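## Task

Set both blue-taped parcels on the top of the work bench reachable by arm1 alone, and both white-taped parcels on the top of the work bench reachable by arm3 alone. Each parcel must stand with the arrows on its sides pointing upward and its entire base supported by that top. A parcel left unheld on the floor or on a lower shelf means failure, and a parcel that stays in place only because a robot holds it does not count. At the end, release everything and move the arms away.

## Robot and tools

Setup. Three identical i2rt Big YAM arms, named arm1, arm2 and arm3, share the room. Each has six joints, a two-finger gripper and a wrist camera (arm1_cam_wrist, arm2_cam_wrist, arm3_cam_wrist). Two fixed cameras, room_a and room_b, view the room. With joints 1 and 6 at zero and the hand level and pointing forward, the wrist camera rides on top of the hand and looks toward the fingertips. The hand reaches roughly 1.0 m from the joint1 axis. Loose objects may occasionally be nudged by outside pushes.

Frames. One scene frame is shared by everything: origin on the floor, +z up. The hand point is midway between the fingertips; the hand z axis runs along the fingers and the fingers open and close along the hand y axis. Foot poses are not printed.

execute_actions. Argument actions is a list holding one action or none. The action is an object keyed by robot name (arm1, arm2, arm3); under each name goes joints, an object of absolute joint targets by name, not offsets. Only the keys of the arms you want to command need appear. Keys and ranges: joint1_rad -2.879 to 2.879 rad, base rotation, positive counter-clockwise seen from above, 0 aims the arm where its foot faces; joint2_rad 0 to 3.141, shoulder, 0 means upper arm pointing back roughly level, increasing lifts it up then forward; joint3_rad 0 to 3.019, elbow, 0 is fully folded, increasing opens; joint4_rad -1.692 to 1.57, hand pitch, positive tilts fingers up; joint5_rad -1.57 to 1.57, sideways hand swing, positive toward the arm's right; joint6_rad -2.094 to 2.094, hand roll, positive clockwise viewed from behind the hand; gripper_m 0 to 0.093, fingertip gap in metres. Completion tolerances are ±0.045, ±0.14, ±0.09, ±0.055, ±0.03, ±0.035 rad and ±0.003 m in that order. Example: {"arm1": {"joints": {"gripper_m": 0.05}}, "arm3": {"joints": {"joint1_rad": 0.3}}}. All commanded motions begin at once and may finish at different times; joints move at unequal speeds, so the hand can sweep a wide curve. An action cannot exceed 15 s. Optional cameras lists which images to return (names above or all; omitted, null or all gives every camera; [] gives none). An unknown key, camera name or out-of-range number rejects the whole call and nothing moves. An empty actions list just reports state and images.

wait: seconds from 0 to 10; nothing new is commanded and the result matches an empty execute_actions. zoom_image: camera plus region [x0, y0, x1, y1] in pixels of that camera's most recent full image, origin top-left, at most 504 by 504. Wrist images are 616x616 fisheye; room_a and room_b are 896x504. finished_scene: scene number (1 or 2); it ends that scene irreversibly after the last command is held, reports success, and gives the next task. Sending a reply with no tool call ends all remaining scenes.

Reading results. Each robot's state includes joint_positions. joint_status tells how each joint of the last accepted action ended. off_target: stopped short and may still be pushing. contact_stop or time_out: the old target is dropped and the joint holds where it stopped, except that after time_out a joint can keep a target (its old one, or one no more than 0.375, 0.375, 0.113, 0.225, 0.075, 0.3 rad from its position for joints 1 to 6) and continue pushing, moving there on its own if freed. not_followed with a cause line: a self and inter-arm clearance check blocked that arm's joint targets, though its gripper target still runs; the arm may retry those targets with later actions until given acceptable ones. on_its_own lists what the call did not command; held at is a target, not a position. Joints or arms omitted from an action may still push toward old targets. A stop reported in one call cancels the later execute_actions, wait and finished_scene calls in the same reply. Commanding a joint very near its current reading may not move it; to relieve pushing, command the reported position. Loaded joints that are held up tend to sag.

Hazards. The arms do not stop on contact and can press hard. Avoid arm-to-arm squeezes (these end the run) and hard collisions; the clearance check can be late and ignores fingers, gripper housings and wrist cameras. No state line reports robots touching; objects touching robots do not count. Arms act independently. Avoid drops, slips, slams and hard pushes. Gripper force is about 50 to 62 N per pad, lower on some. Sustained load heats motors, even while you think: MOTOR HOT appears at 85 °C; at 100 °C that arm goes limp and falls, shown as OVER-TEMPERATURE FAULT, with limit_stop_at_motor_heat on unreached keys; resend targets afterward. Some heat carries into the next scene. The simulation runs while you compose replies, with the last command held. Finish with parcels resting on their own, grippers open and arms clear.

Each tool is called after "Request:" by a JSON object that holds its "method" and its "body".

## Session

Request:
{"method": "execute_actions", "body": {"actions": []}}

Scene clock: 0.00 s.
arm1.joint_positions: joint1_rad=+0.078 joint2_rad=+0.438 joint3_rad=+1.559 joint4_rad=-1.176 joint5_rad=+0.028 joint6_rad=+0.434 gripper_m=+0.094
arm1.joint_status: not commanded
arm1.hand: x=-0.8180 y=+0.8575 z=+1.6018 quat_wxyz=(-0.489, +0.257, -0.678, -0.485) (m; scene frame)
arm2.joint_positions: joint1_rad=+0.433 joint2_rad=+0.577 joint3_rad=+1.601 joint4_rad=-1.304 joint5_rad=+0.218 joint6_rad=+0.636 gripper_m=+0.094
arm2.joint_status: not commanded
arm2.hand: x=+0.1476 y=+0.0916 z=+1.5414 quat_wxyz=(-0.407, -0.786, -0.147, +0.441) (m; scene frame)
arm3.joint_positions: joint1_rad=+0.243 joint2_rad=+0.612 joint3_rad=+1.701 joint4_rad=-1.192 joint5_rad=-0.051 joint6_rad=+0.021 gripper_m=+0.095
arm3.joint_status: not commanded
arm3.hand: x=+0.4743 y=-1.0782 z=+1.6325 quat_wxyz=(-0.194, -0.712, -0.193, +0.647) (m; scene frame)
pictures: arm1_cam_wrist, arm2_cam_wrist, arm3_cam_wrist, room_a, room_b
Images, in order (width x height): arm1_cam_wrist 616x616, arm2_cam_wrist 616x616, arm3_cam_wrist 616x616, room_a 896x504, room_b 896x504.

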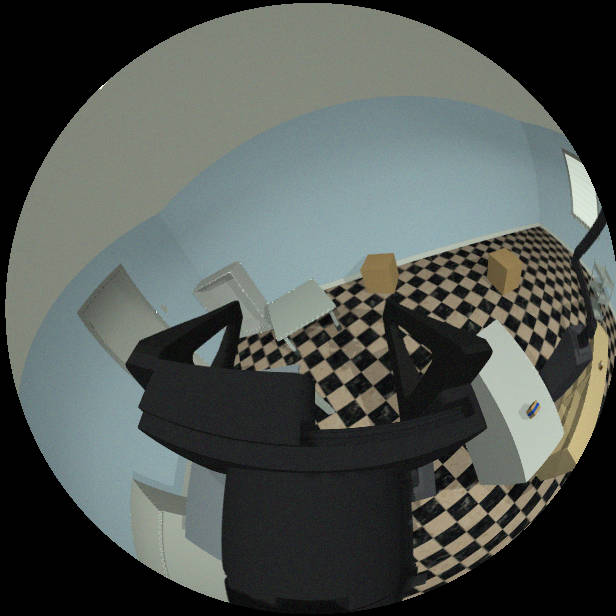

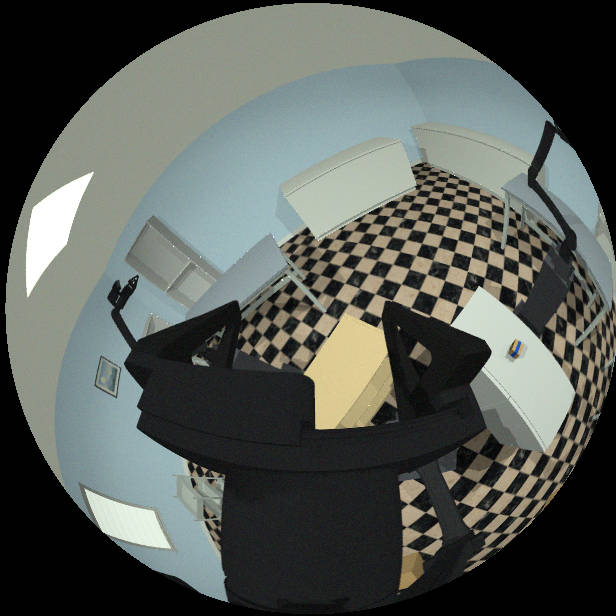

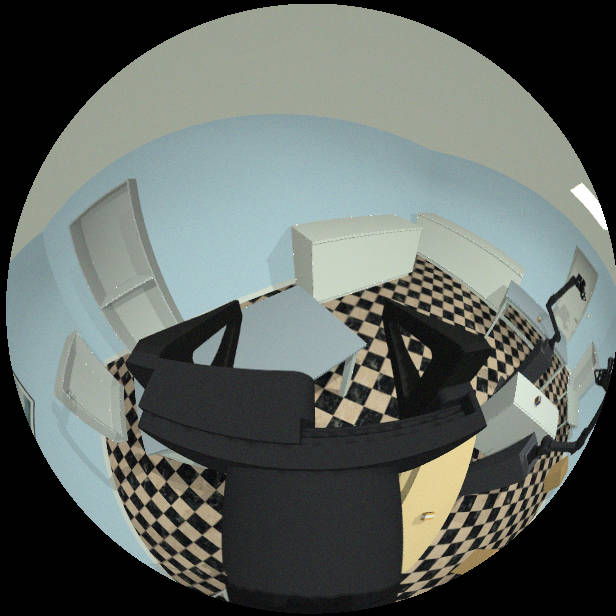

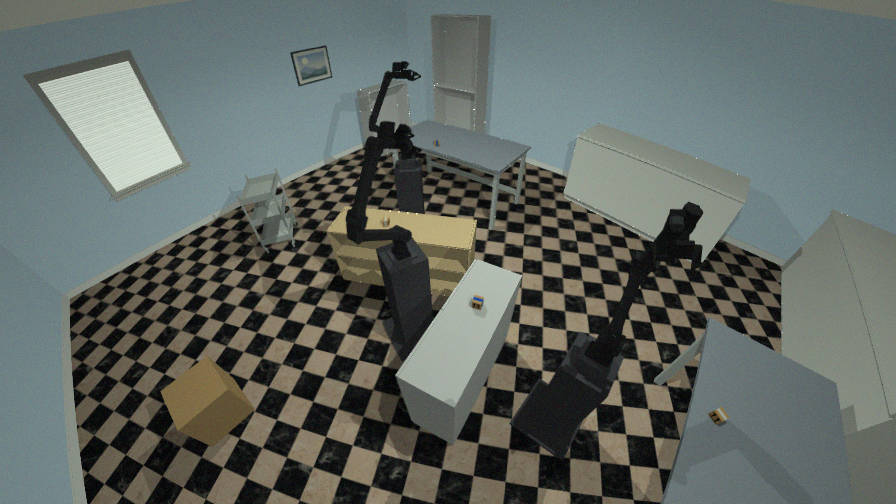

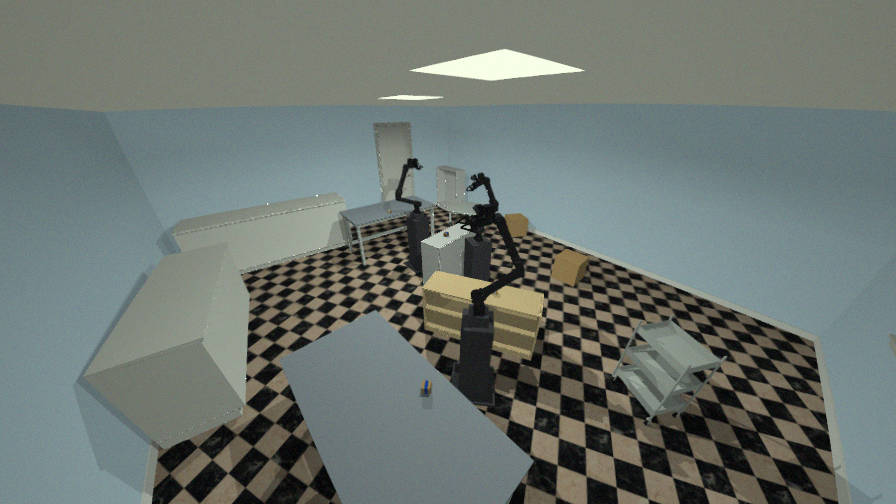

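Request:
{"method": "execute_actions", "body": {"actions": [{"arm1":{"joints":{"joint1_rad":1.67,"joint2_rad":1.875,"joint3_rad":1.5,"joint4_rad":-1.172,"joint5_rad":0,"joint6_rad":0}},"arm2":{"joints":{"joint1_rad":-1.11,"joint2_rad":1.875,"joint3_rad":1.5,"joint4_rad":-1.172,"joint5_rad":0,"joint6_rad":0}},"arm3":{"joints":{"joint1_rad":1.11,"joint2_rad":2.11,"joint3_rad":1.9,"joint4_rad":-1.324,"joint5_rad":0,"joint6_rad":0}}}]}}

Request:
{"method": "zoom_image", "body": {"camera": "room_a", "region": [360, 200, 410, 240]}}

Scene clock: 3.63 s.
arm1.joint_positions: joint1_rad=+1.680 joint2_rad=+1.855 joint3_rad=+1.499 joint4_rad=-1.170 joint5_rad=-0.002 joint6_rad=+0.008 gripper_m=+0.094
arm1.joint_status: all done
arm1.hand: x=-1.3857 y=+0.9508 z=+1.0072 quat_wxyz=(-0.003, +0.982, -0.187, -0.015) (m; scene frame)
arm2.joint_positions: joint1_rad=-1.118 joint2_rad=+1.888 joint3_rad=+1.485 joint4_rad=-1.170 joint5_rad=+0.001 joint6_rad=+0.007 gripper_m=+0.094
arm2.joint_status: all done
arm2.hand: x=-0.2648 y=+0.4559 z=+0.9687 quat_wxyz=(+0.008, -0.980, +0.198, +0.002) (m; scene frame)
arm3.joint_positions: joint1_rad=+1.116 joint2_rad=+2.113 joint3_rad=+1.875 joint4_rad=-1.313 joint5_rad=+0.001 joint6_rad=+0.011 gripper_m=+0.095
arm3.joint_status: all done
arm3.hand: x=+0.4874 y=-1.6313 z=+1.0035 quat_wxyz=(-0.005, -0.775, -0.631, +0.015) (m; scene frame)
pictures: arm1_cam_wrist, arm2_cam_wrist, arm3_cam_wrist, room_a, room_b
Images, in order (width x height): arm1_cam_wrist 616x616, arm2_cam_wrist 616x616, arm3_cam_wrist 616x616, room_a 896x504, room_b 896x504.

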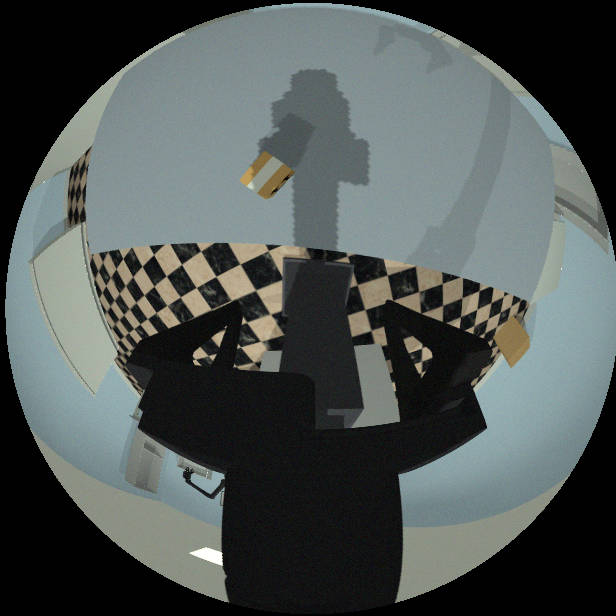

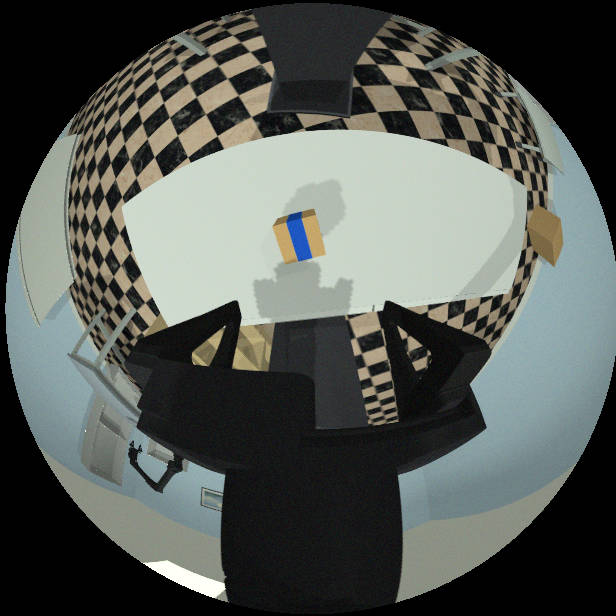

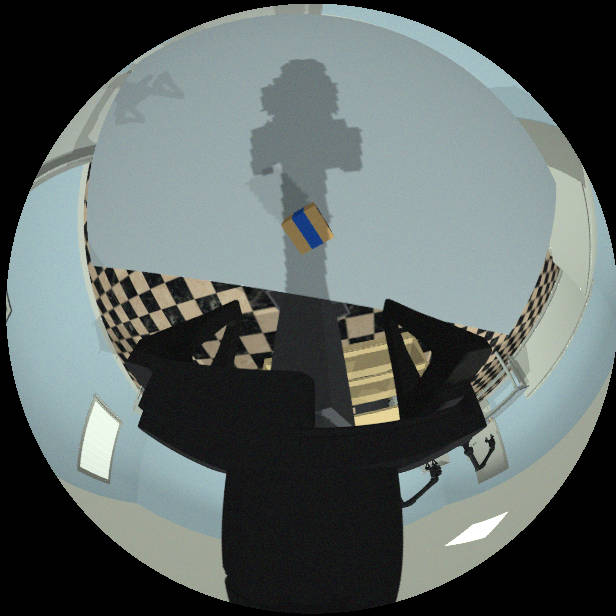

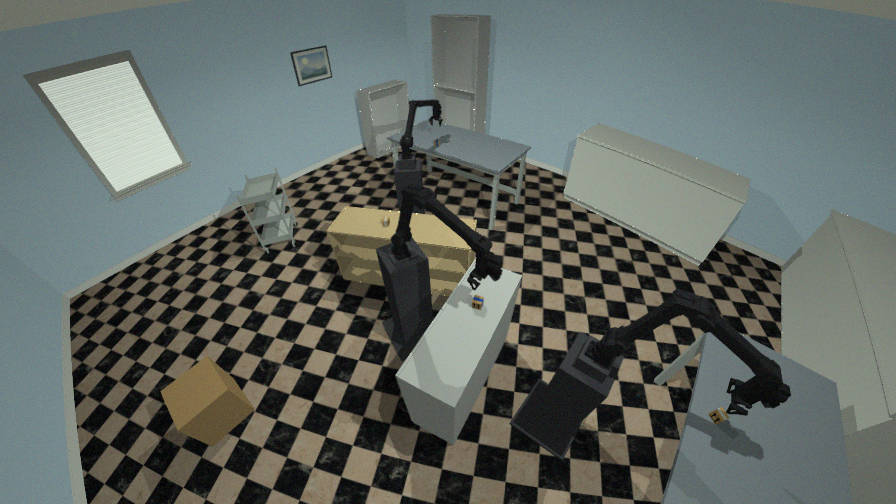

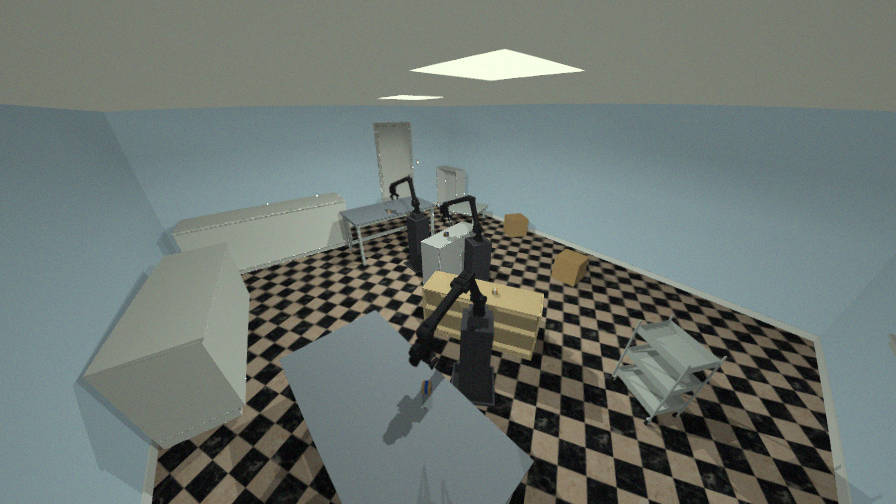

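Region (360, 200, 410, 240) of room_a's 896x504 image, scaled by 10.080, with more detail than that image has; it fills the top 403 rows of this view, and the rest is white.

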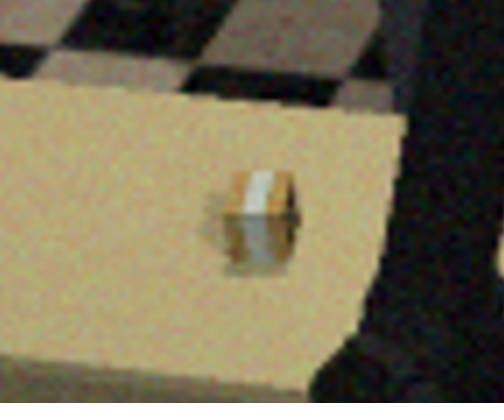

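Request:
{"method": "zoom_image", "body": {"camera": "room_a", "region": [455, 285, 495, 320]}}

Request:
{"method": "zoom_image", "body": {"camera": "room_a", "region": [695, 395, 745, 435]}}

Request:
{"method": "zoom_image", "body": {"camera": "arm1_cam_wrist", "region": [220, 130, 320, 230]}}

Request:
{"method": "zoom_image", "body": {"camera": "arm2_cam_wrist", "region": [250, 190, 350, 290]}}

Request:
{"method": "zoom_image", "body": {"camera": "arm3_cam_wrist", "region": [260, 180, 360, 280]}}

Region (455, 285, 495, 320) of room_a's 896x504 image, scaled by 12.600, with more detail than that image has; it fills the top 441 rows of this view, and the rest is white.

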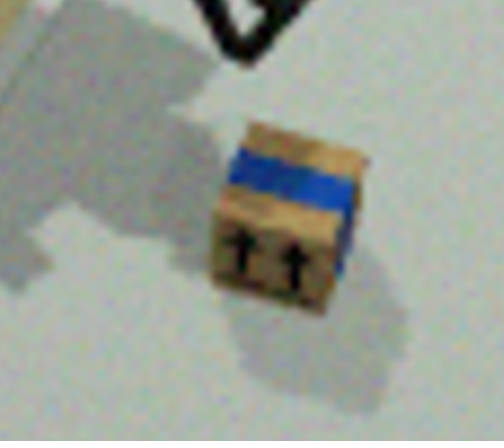

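Region (695, 395, 745, 435) of room_a's 896x504 image, scaled by 10.080, with more detail than that image has; it fills the top 403 rows of this view, and the rest is white.

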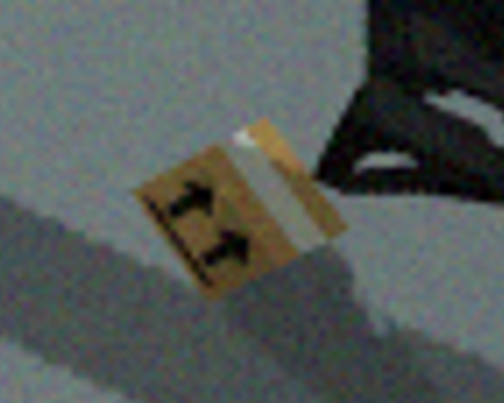

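Region (220, 130, 320, 230) of arm1_cam_wrist's 616x616 image, scaled by 5.040, with more detail than that image has.

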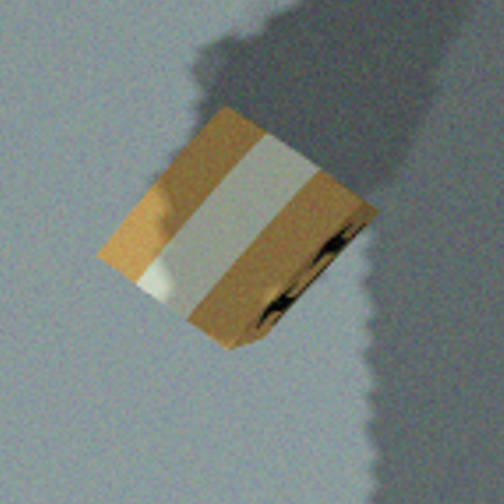

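Region (250, 190, 350, 290) of arm2_cam_wrist's 616x616 image, scaled by 5.040, with more detail than that image has.

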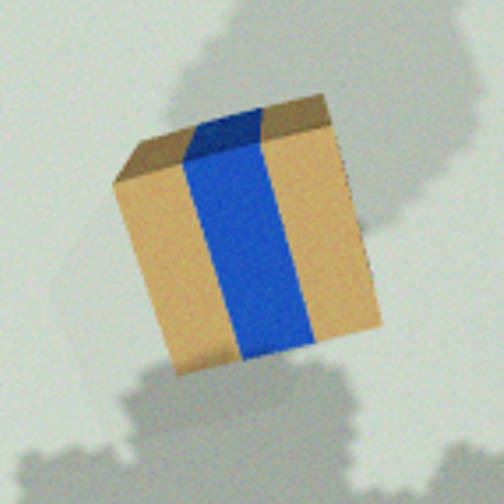

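Region (260, 180, 360, 280) of arm3_cam_wrist's 616x616 image, scaled by 5.040, with more detail than that image has.

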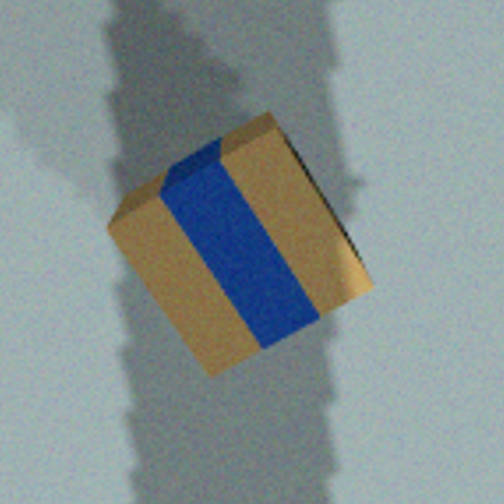

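Request:
{"method": "zoom_image", "body": {"camera": "room_b", "region": [405, 370, 445, 410]}}

Request:
{"method": "zoom_image", "body": {"camera": "room_b", "region": [480, 278, 510, 304]}}

Region (405, 370, 445, 410) of room_b's 896x504 image, scaled by 12.600, with more detail than that image has.

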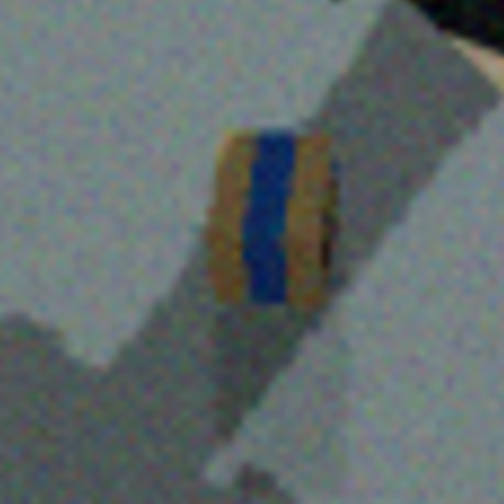

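Region (480, 278, 510, 304) of room_b's 896x504 image, scaled by 16.800, with more detail than that image has; it fills the top 437 rows of this view, and the rest is white.

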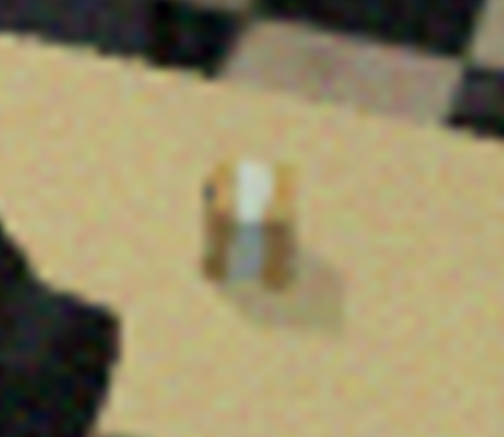

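Request:
{"method": "execute_actions", "body": {"actions": [{"arm1":{"joints":{"joint1_rad":1.775,"joint2_rad":2.15,"joint3_rad":1.73,"joint4_rad":-0.925,"joint6_rad":0.74}},"arm2":{"joints":{"joint1_rad":1.36,"joint2_rad":2.1,"joint3_rad":1.81,"joint4_rad":-1.1,"joint6_rad":0}},"arm3":{"joints":{"joint1_rad":1.135,"joint2_rad":2.25,"joint3_rad":1.80,"joint4_rad":-0.945,"joint6_rad":1.01}}}], "cameras": ["arm3_cam_wrist","arm1_cam_wrist","arm2_cam_wrist"]}}

Scene clock: 9.63 s.
arm1.joint_positions: joint1_rad=+1.785 joint2_rad=+2.142 joint3_rad=+1.683 joint4_rad=-0.937 joint5_rad=+0.000 joint6_rad=+0.731 gripper_m=+0.094
arm1.joint_status: all done
arm1.hand: x=-1.5054 y=+0.9226 z=+0.9101 quat_wxyz=(+0.018, +0.876, -0.475, -0.078) (m; scene frame)
arm2.joint_positions: joint1_rad=+1.364 joint2_rad=+2.123 joint3_rad=+1.786 joint4_rad=-1.097 joint5_rad=-0.002 joint6_rad=+0.005 gripper_m=+0.094
arm2.joint_status: all done
arm2.hand: x=+0.5822 y=-0.3390 z=+0.9261 quat_wxyz=(-0.054, -0.503, -0.862, +0.027) (m; scene frame)
arm3.joint_positions: joint1_rad=+1.127 joint2_rad=+2.270 joint3_rad=+1.787 joint4_rad=-0.959 joint5_rad=+0.001 joint6_rad=+0.998 gripper_m=+0.095
arm3.joint_status: all done
arm3.hand: x=+0.4866 y=-1.6693 z=+0.8757 quat_wxyz=(-0.062, -0.979, -0.194, +0.031) (m; scene frame)
pictures: arm1_cam_wrist, arm2_cam_wrist, arm3_cam_wrist
Images, in order (width x height): arm1_cam_wrist 616x616, arm2_cam_wrist 616x616, arm3_cam_wrist 616x616.

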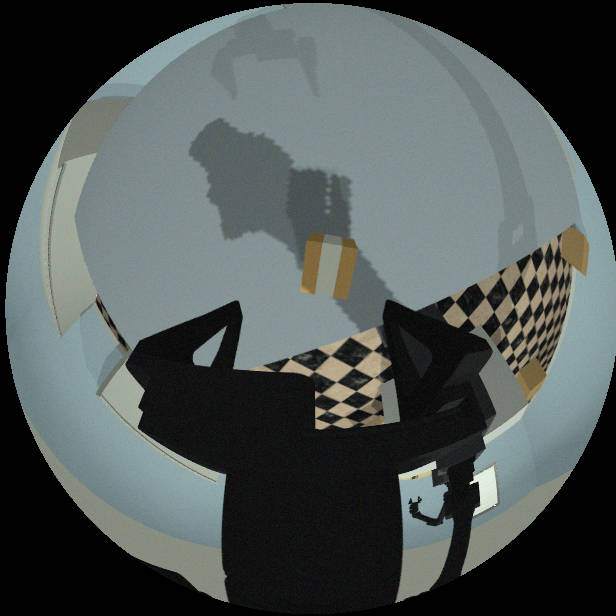

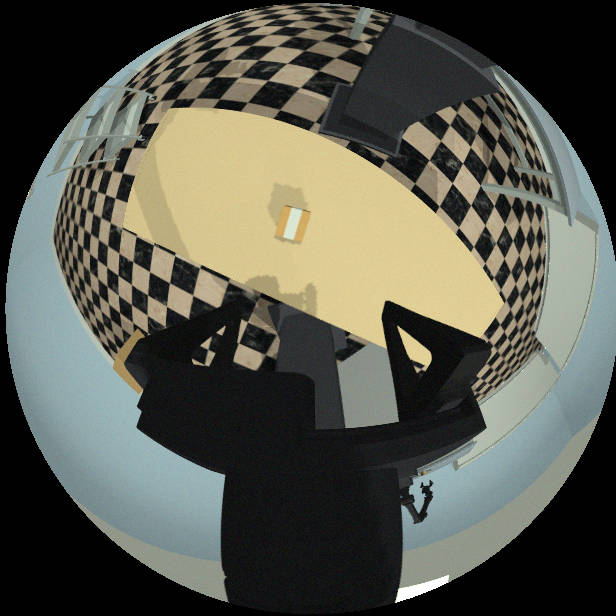

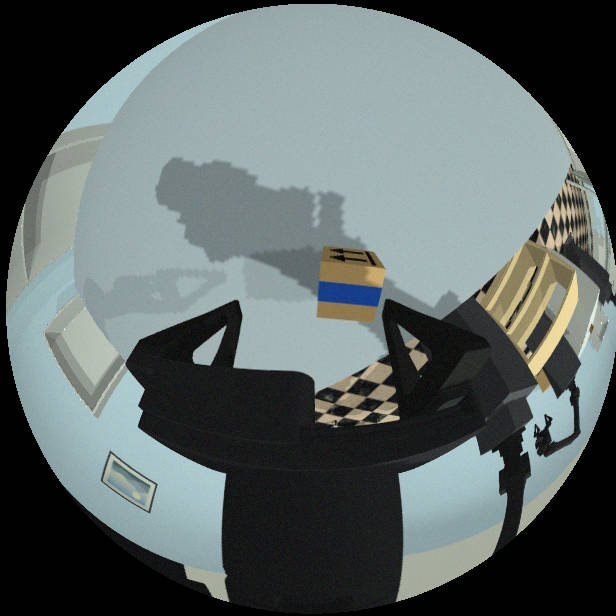

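Request:
{"method": "execute_actions", "body": {"actions": [{"arm1":{"joints":{"joint2_rad":2.31,"joint3_rad":1.75,"joint4_rad":-0.875,"joint6_rad":0.82}},"arm2":{"joints":{"joint1_rad":1.42,"joint2_rad":2.42,"joint3_rad":1.88,"joint4_rad":-0.9,"joint6_rad":-1.33}},"arm3":{"joints":{"joint1_rad":1.178,"joint2_rad":2.38,"joint3_rad":2.295,"joint4_rad":-1.495,"joint5_rad":0.166,"joint6_rad":-0.53}}}], "cameras": ["arm3_cam_wrist","arm1_cam_wrist","arm2_cam_wrist"]}}

Scene clock: 14.37 s.
arm1.joint_positions: joint1_rad=+1.785 joint2_rad=+2.305 joint3_rad=+1.721 joint4_rad=-0.883 joint5_rad=+0.000 joint6_rad=+0.811 gripper_m=+0.094
arm1.joint_status: all done
arm1.hand: x=-1.5056 y=+0.9228 z=+0.8203 quat_wxyz=(+0.011, +0.858, -0.511, -0.044) (m; scene frame)
arm2.joint_positions: joint1_rad=+1.426 joint2_rad=+2.429 joint3_rad=+1.851 joint4_rad=-0.911 joint5_rad=-0.001 joint6_rad=-1.322 gripper_m=+0.094
arm2.joint_status: all done
arm2.hand: x=+0.6285 y=-0.3319 z=+0.7520 quat_wxyz=(-0.016, +0.166, -0.986, +0.029) (m; scene frame)
arm3.joint_positions: joint1_rad=+1.180 joint2_rad=+2.380 joint3_rad=+2.251 joint4_rad=-1.484 joint5_rad=+0.163 joint6_rad=-0.517 gripper_m=+0.095
arm3.joint_status: all done
arm3.hand: x=+0.4931 y=-1.6942 z=+0.9704 quat_wxyz=(+0.086, -0.554, -0.828, +0.024) (m; scene frame)
pictures: arm1_cam_wrist, arm2_cam_wrist, arm3_cam_wrist
Images, in order (width x height): arm1_cam_wrist 616x616, arm2_cam_wrist 616x616, arm3_cam_wrist 616x616.

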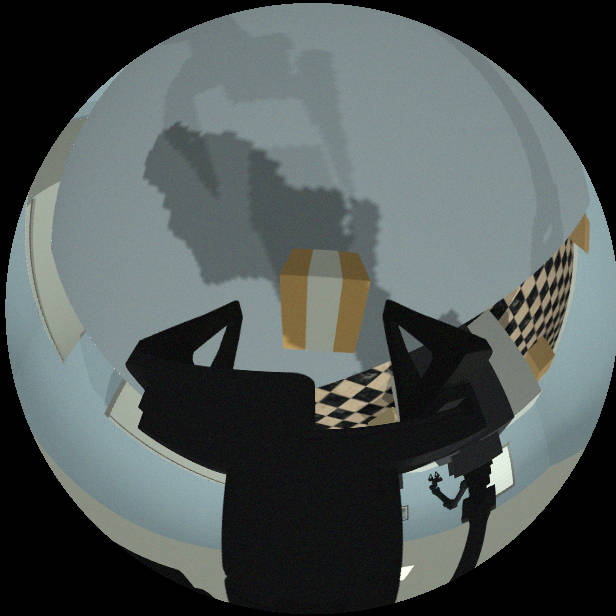

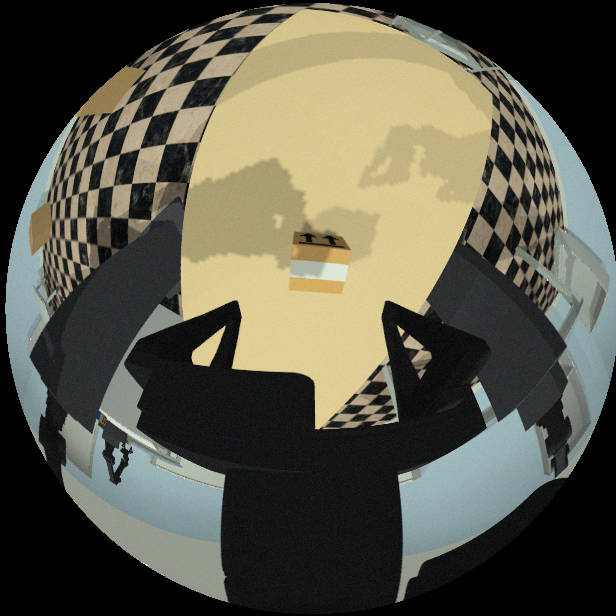

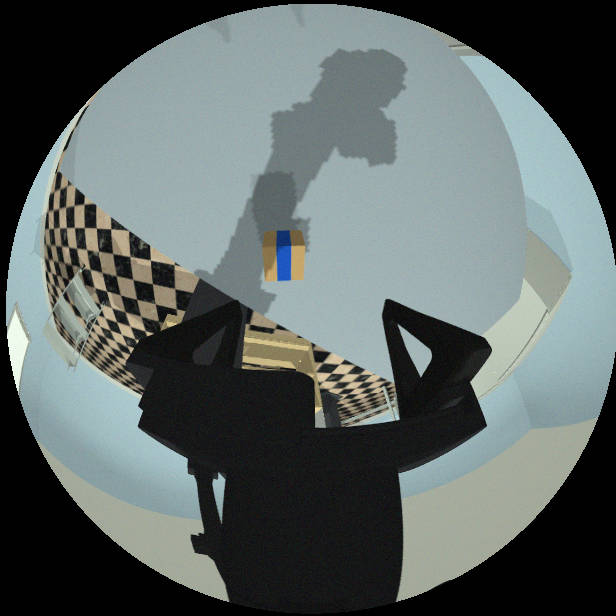

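Request:
{"method": "zoom_image", "body": {"camera": "arm2_cam_wrist", "region": [270, 215, 370, 315]}}

Region (270, 215, 370, 315) of arm2_cam_wrist's 616x616 image, scaled by 5.040, with more detail than that image has.

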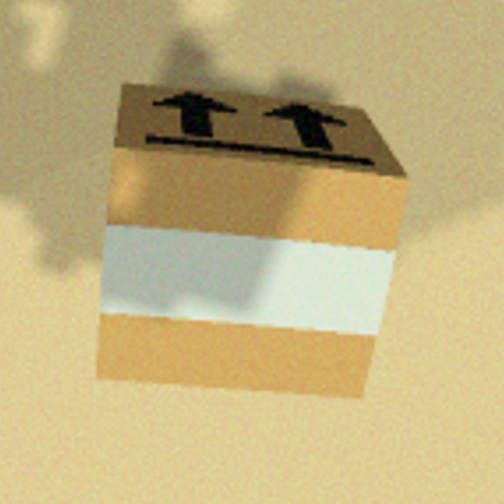

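Request:
{"method": "execute_actions", "body": {"actions": [{"arm1":{"joints":{"joint2_rad":2.375}},"arm2":{"joints":{"joint1_rad":1.395,"joint2_rad":2.62,"joint3_rad":2.53,"joint4_rad":-1.45,"joint5_rad":-0.088,"joint6_rad":0.365}},"arm3":{"joints":{"joint2_rad":2.57}}}], "cameras": ["arm3_cam_wrist","arm1_cam_wrist","arm2_cam_wrist"]}}

Scene clock: 21.30 s.
arm1.joint_positions: joint1_rad=+1.785 joint2_rad=+2.343 joint3_rad=+1.721 joint4_rad=-0.883 joint5_rad=+0.000 joint6_rad=+0.811 gripper_m=+0.094
arm1.joint_status: all done
arm1.hand: x=-1.4968 y=+0.9204 z=+0.7961 quat_wxyz=(+0.006, +0.859, -0.512, -0.025) (m; scene frame)
arm2.joint_positions: joint1_rad=+1.397 joint2_rad=+2.616 joint3_rad=+2.497 joint4_rad=-1.441 joint5_rad=-0.086 joint6_rad=+0.357 gripper_m=+0.094
arm2.joint_status: all done
arm2.hand: x=+0.6627 y=-0.3980 z=+0.8491 quat_wxyz=(-0.013, -0.634, -0.772, -0.044) (m; scene frame)
arm3.joint_positions: joint1_rad=+1.180 joint2_rad=+2.594 joint3_rad=+2.264 joint4_rad=-1.485 joint5_rad=+0.163 joint6_rad=-0.518 gripper_m=+0.095
arm3.joint_status: all done
arm3.hand: x=+0.4950 y=-1.6674 z=+0.8298 quat_wxyz=(+0.130, -0.544, -0.827, -0.066) (m; scene frame)
pictures: arm1_cam_wrist, arm2_cam_wrist, arm3_cam_wrist
Images, in order (width x height): arm1_cam_wrist 616x616, arm2_cam_wrist 616x616, arm3_cam_wrist 616x616.

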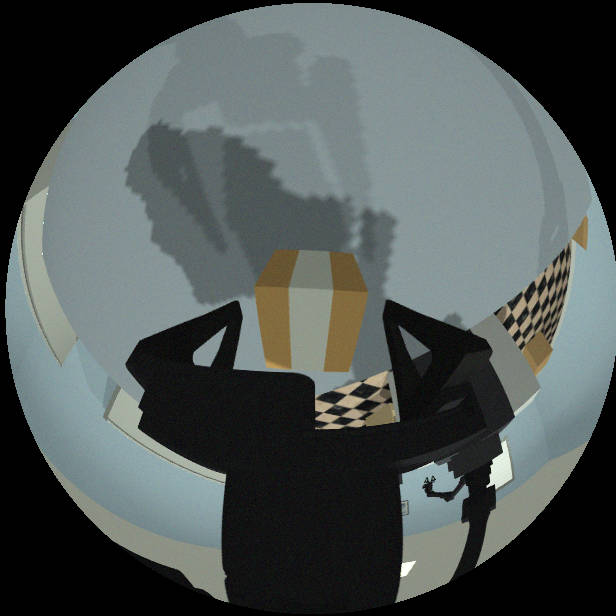

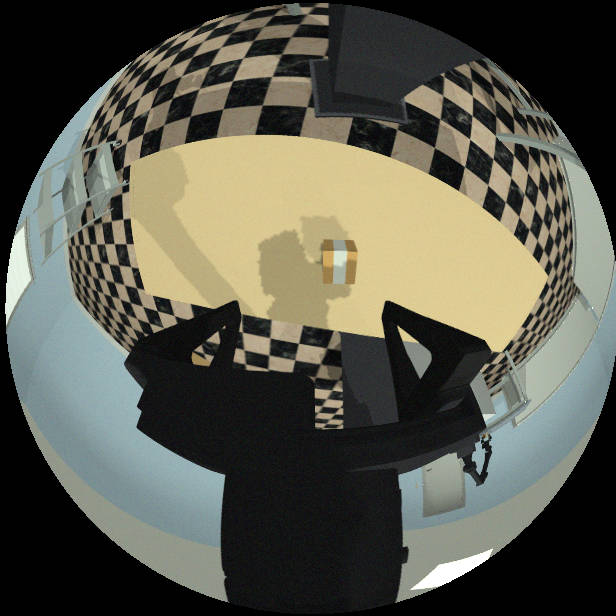

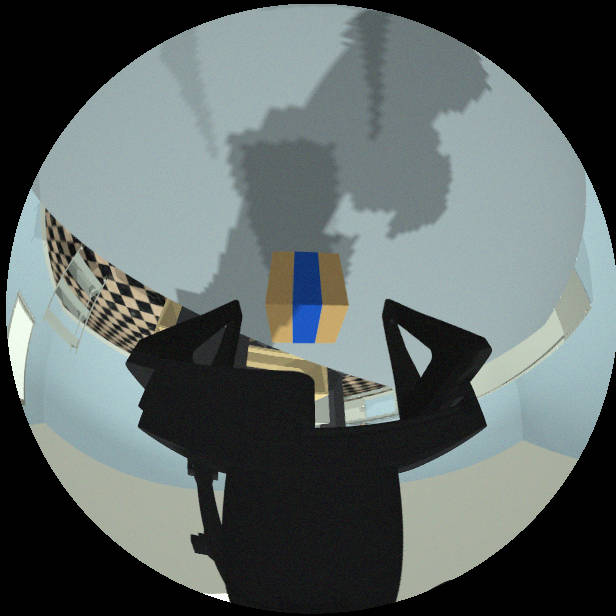

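Request:
{"method": "execute_actions", "body": {"actions": []}}

Scene clock: 23.73 s.
arm1.joint_positions: joint1_rad=+1.785 joint2_rad=+2.343 joint3_rad=+1.721 joint4_rad=-0.883 joint5_rad=+0.000 joint6_rad=+0.811 gripper_m=+0.094
arm1.joint_status: all done
arm1.hand: x=-1.4968 y=+0.9204 z=+0.7961 quat_wxyz=(+0.006, +0.859, -0.512, -0.025) (m; scene frame)
arm2.joint_positions: joint1_rad=+1.397 joint2_rad=+2.616 joint3_rad=+2.497 joint4_rad=-1.441 joint5_rad=-0.086 joint6_rad=+0.357 gripper_m=+0.094
arm2.joint_status: all done
arm2.hand: x=+0.6627 y=-0.3980 z=+0.8491 quat_wxyz=(-0.013, -0.634, -0.772, -0.044) (m; scene frame)
arm3.joint_positions: joint1_rad=+1.180 joint2_rad=+2.594 joint3_rad=+2.264 joint4_rad=-1.485 joint5_rad=+0.163 joint6_rad=-0.518 gripper_m=+0.095
arm3.joint_status: all done
arm3.hand: x=+0.4950 y=-1.6674 z=+0.8298 quat_wxyz=(+0.130, -0.544, -0.827, -0.066) (m; scene frame)
pictures: arm1_cam_wrist, arm2_cam_wrist, arm3_cam_wrist, room_a, room_b
Images, in order (width x height): arm1_cam_wrist 616x616, arm2_cam_wrist 616x616, arm3_cam_wrist 616x616, room_a 896x504, room_b 896x504.

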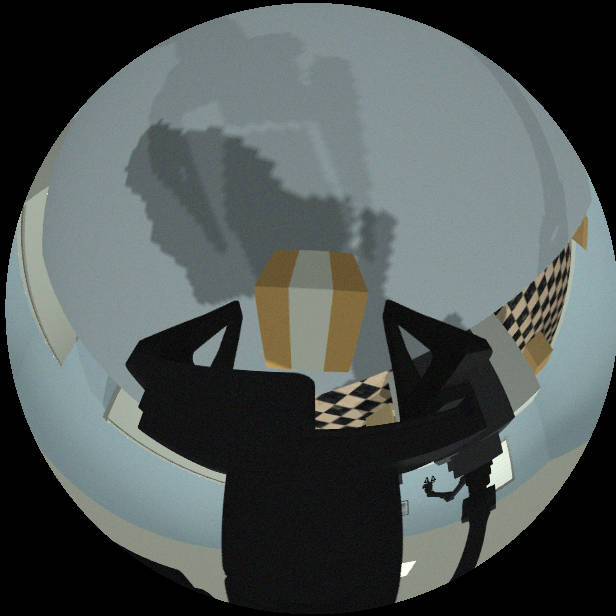

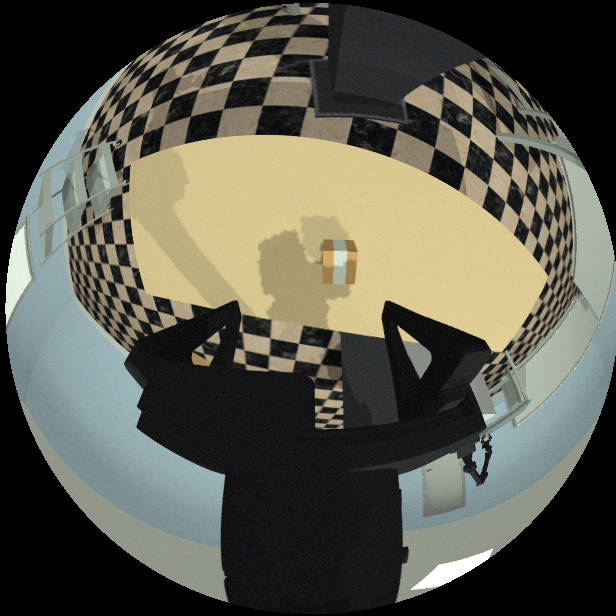

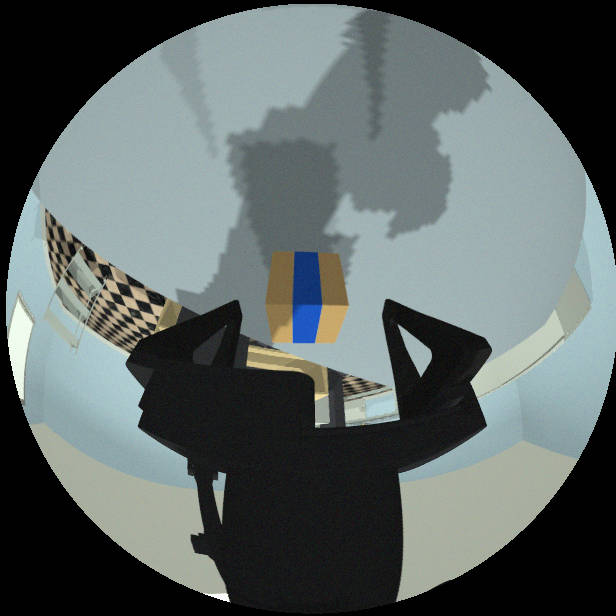

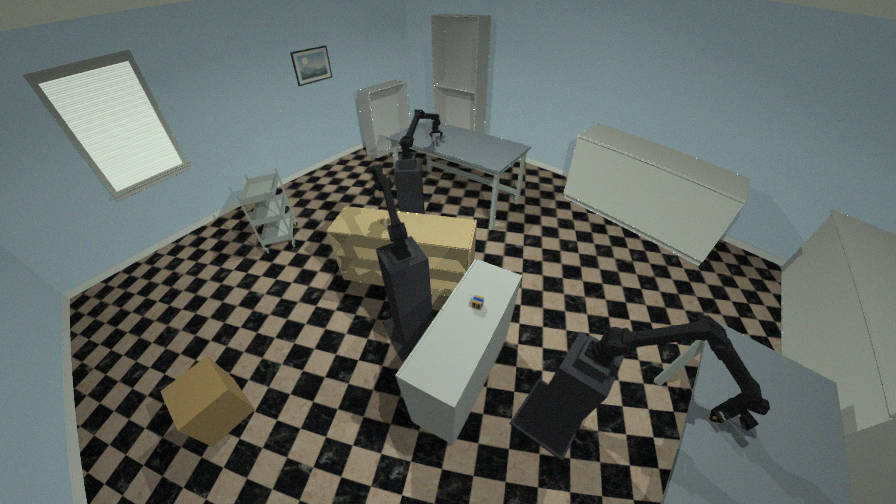

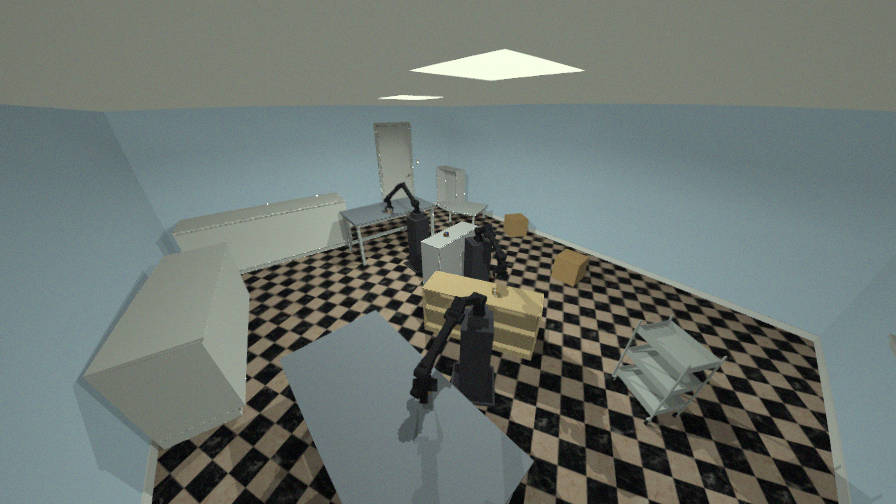

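Request:
{"method": "execute_actions", "body": {"actions": [{"arm1":{"joints":{"gripper_m":0.038}},"arm2":{"joints":{"joint2_rad":2.78}},"arm3":{"joints":{"joint2_rad":2.655}}}], "cameras": ["arm2_cam_wrist","arm3_cam_wrist"]}}

Scene clock: 25.53 s.
arm1.joint_positions: joint1_rad=+1.785 joint2_rad=+2.343 joint3_rad=+1.721 joint4_rad=-0.883 joint5_rad=+0.000 joint6_rad=+0.811 gripper_m=+0.049
arm1.joint_status: gripper_m off_target (ended at +0.049, target +0.038)
arm1.hand: x=-1.4968 y=+0.9204 z=+0.7961 quat_wxyz=(+0.006, +0.859, -0.512, -0.025) (m; scene frame)
arm2.joint_positions: joint1_rad=+1.397 joint2_rad=+2.795 joint3_rad=+2.503 joint4_rad=-1.442 joint5_rad=-0.086 joint6_rad=+0.358 gripper_m=+0.094
arm2.joint_status: all done
arm2.hand: x=+0.6418 y=-0.3631 z=+0.7216 quat_wxyz=(+0.070, -0.634, -0.767, -0.072) (m; scene frame)
arm3.joint_positions: joint1_rad=+1.180 joint2_rad=+2.645 joint3_rad=+2.264 joint4_rad=-1.485 joint5_rad=+0.163 joint6_rad=-0.518 gripper_m=+0.095
arm3.joint_status: all done
arm3.hand: x=+0.4961 y=-1.6557 z=+0.7964 quat_wxyz=(+0.141, -0.540, -0.825, -0.088) (m; scene frame)
pictures: arm2_cam_wrist, arm3_cam_wrist
Images, in order (width x height): arm2_cam_wrist 616x616, arm3_cam_wrist 616x616.

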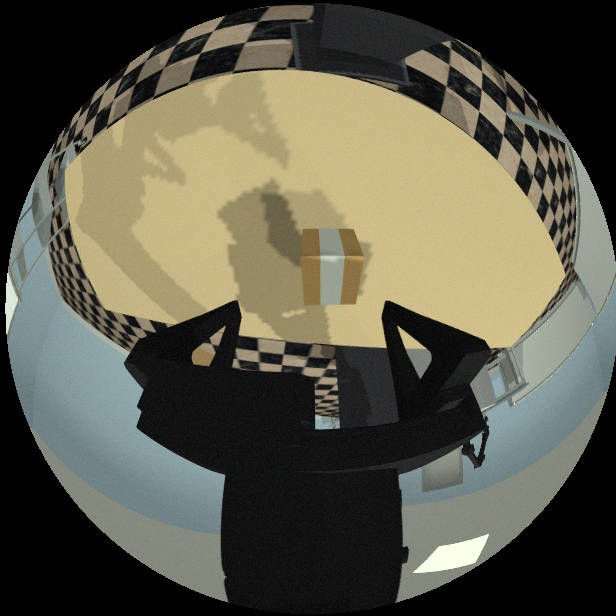

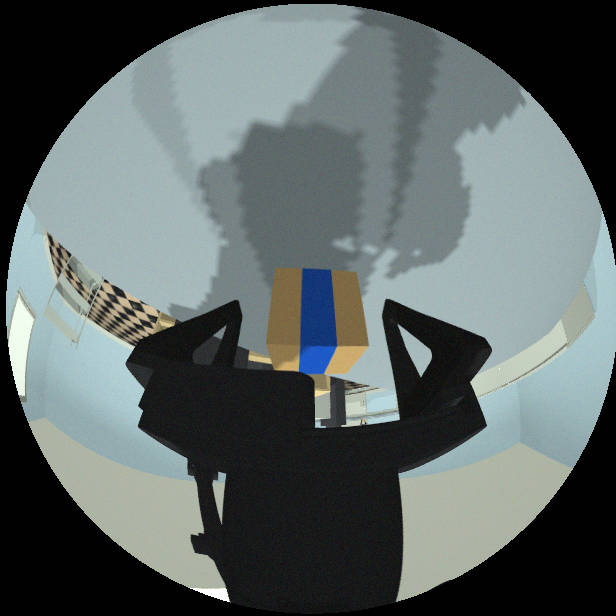

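Request:
{"method": "execute_actions", "body": {"actions": [{"arm1":{"joints":{"joint2_rad":2.15}},"arm2":{"joints":{"joint2_rad":2.865,"joint1_rad":1.382}},"arm3":{"joints":{"joint2_rad":2.685}}}], "cameras": ["arm2_cam_wrist","arm3_cam_wrist"]}}

Scene clock: 27.57 s.
arm1.joint_positions: joint1_rad=+1.785 joint2_rad=+2.127 joint3_rad=+1.721 joint4_rad=-0.883 joint5_rad=+0.000 joint6_rad=+0.811 gripper_m=+0.049
arm1.joint_status: all done
arm1.hand: x=-1.5349 y=+0.9305 z=+0.9383 quat_wxyz=(+0.035, +0.851, -0.507, -0.129) (m; scene frame)
arm2.joint_positions: joint1_rad=+1.389 joint2_rad=+2.881 joint3_rad=+2.503 joint4_rad=-1.442 joint5_rad=-0.086 joint6_rad=+0.358 gripper_m=+0.094
arm2.joint_status: all done
arm2.hand: x=+0.6225 y=-0.3420 z=+0.6626 quat_wxyz=(+0.110, -0.635, -0.759, -0.086) (m; scene frame)
arm3.joint_positions: joint1_rad=+1.180 joint2_rad=+2.666 joint3_rad=+2.264 joint4_rad=-1.485 joint5_rad=+0.163 joint6_rad=-0.518 gripper_m=+0.095
arm3.joint_status: all done
arm3.hand: x=+0.4966 y=-1.6504 z=+0.7828 quat_wxyz=(+0.145, -0.539, -0.824, -0.098) (m; scene frame)
pictures: arm2_cam_wrist, arm3_cam_wrist
Images, in order (width x height): arm2_cam_wrist 616x616, arm3_cam_wrist 616x616.

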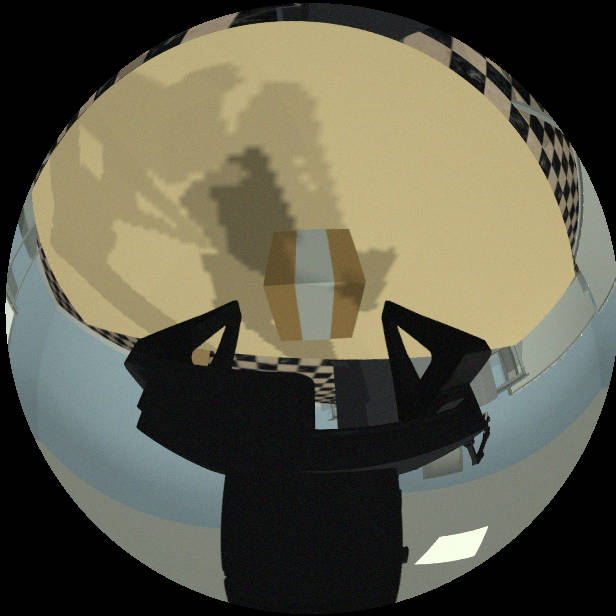

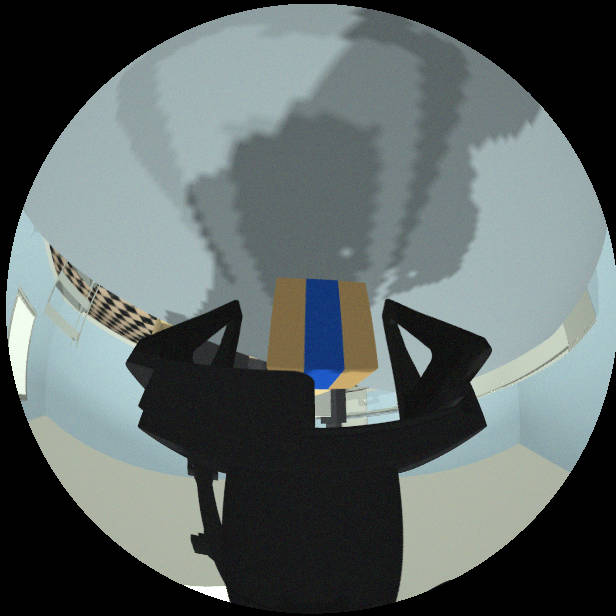

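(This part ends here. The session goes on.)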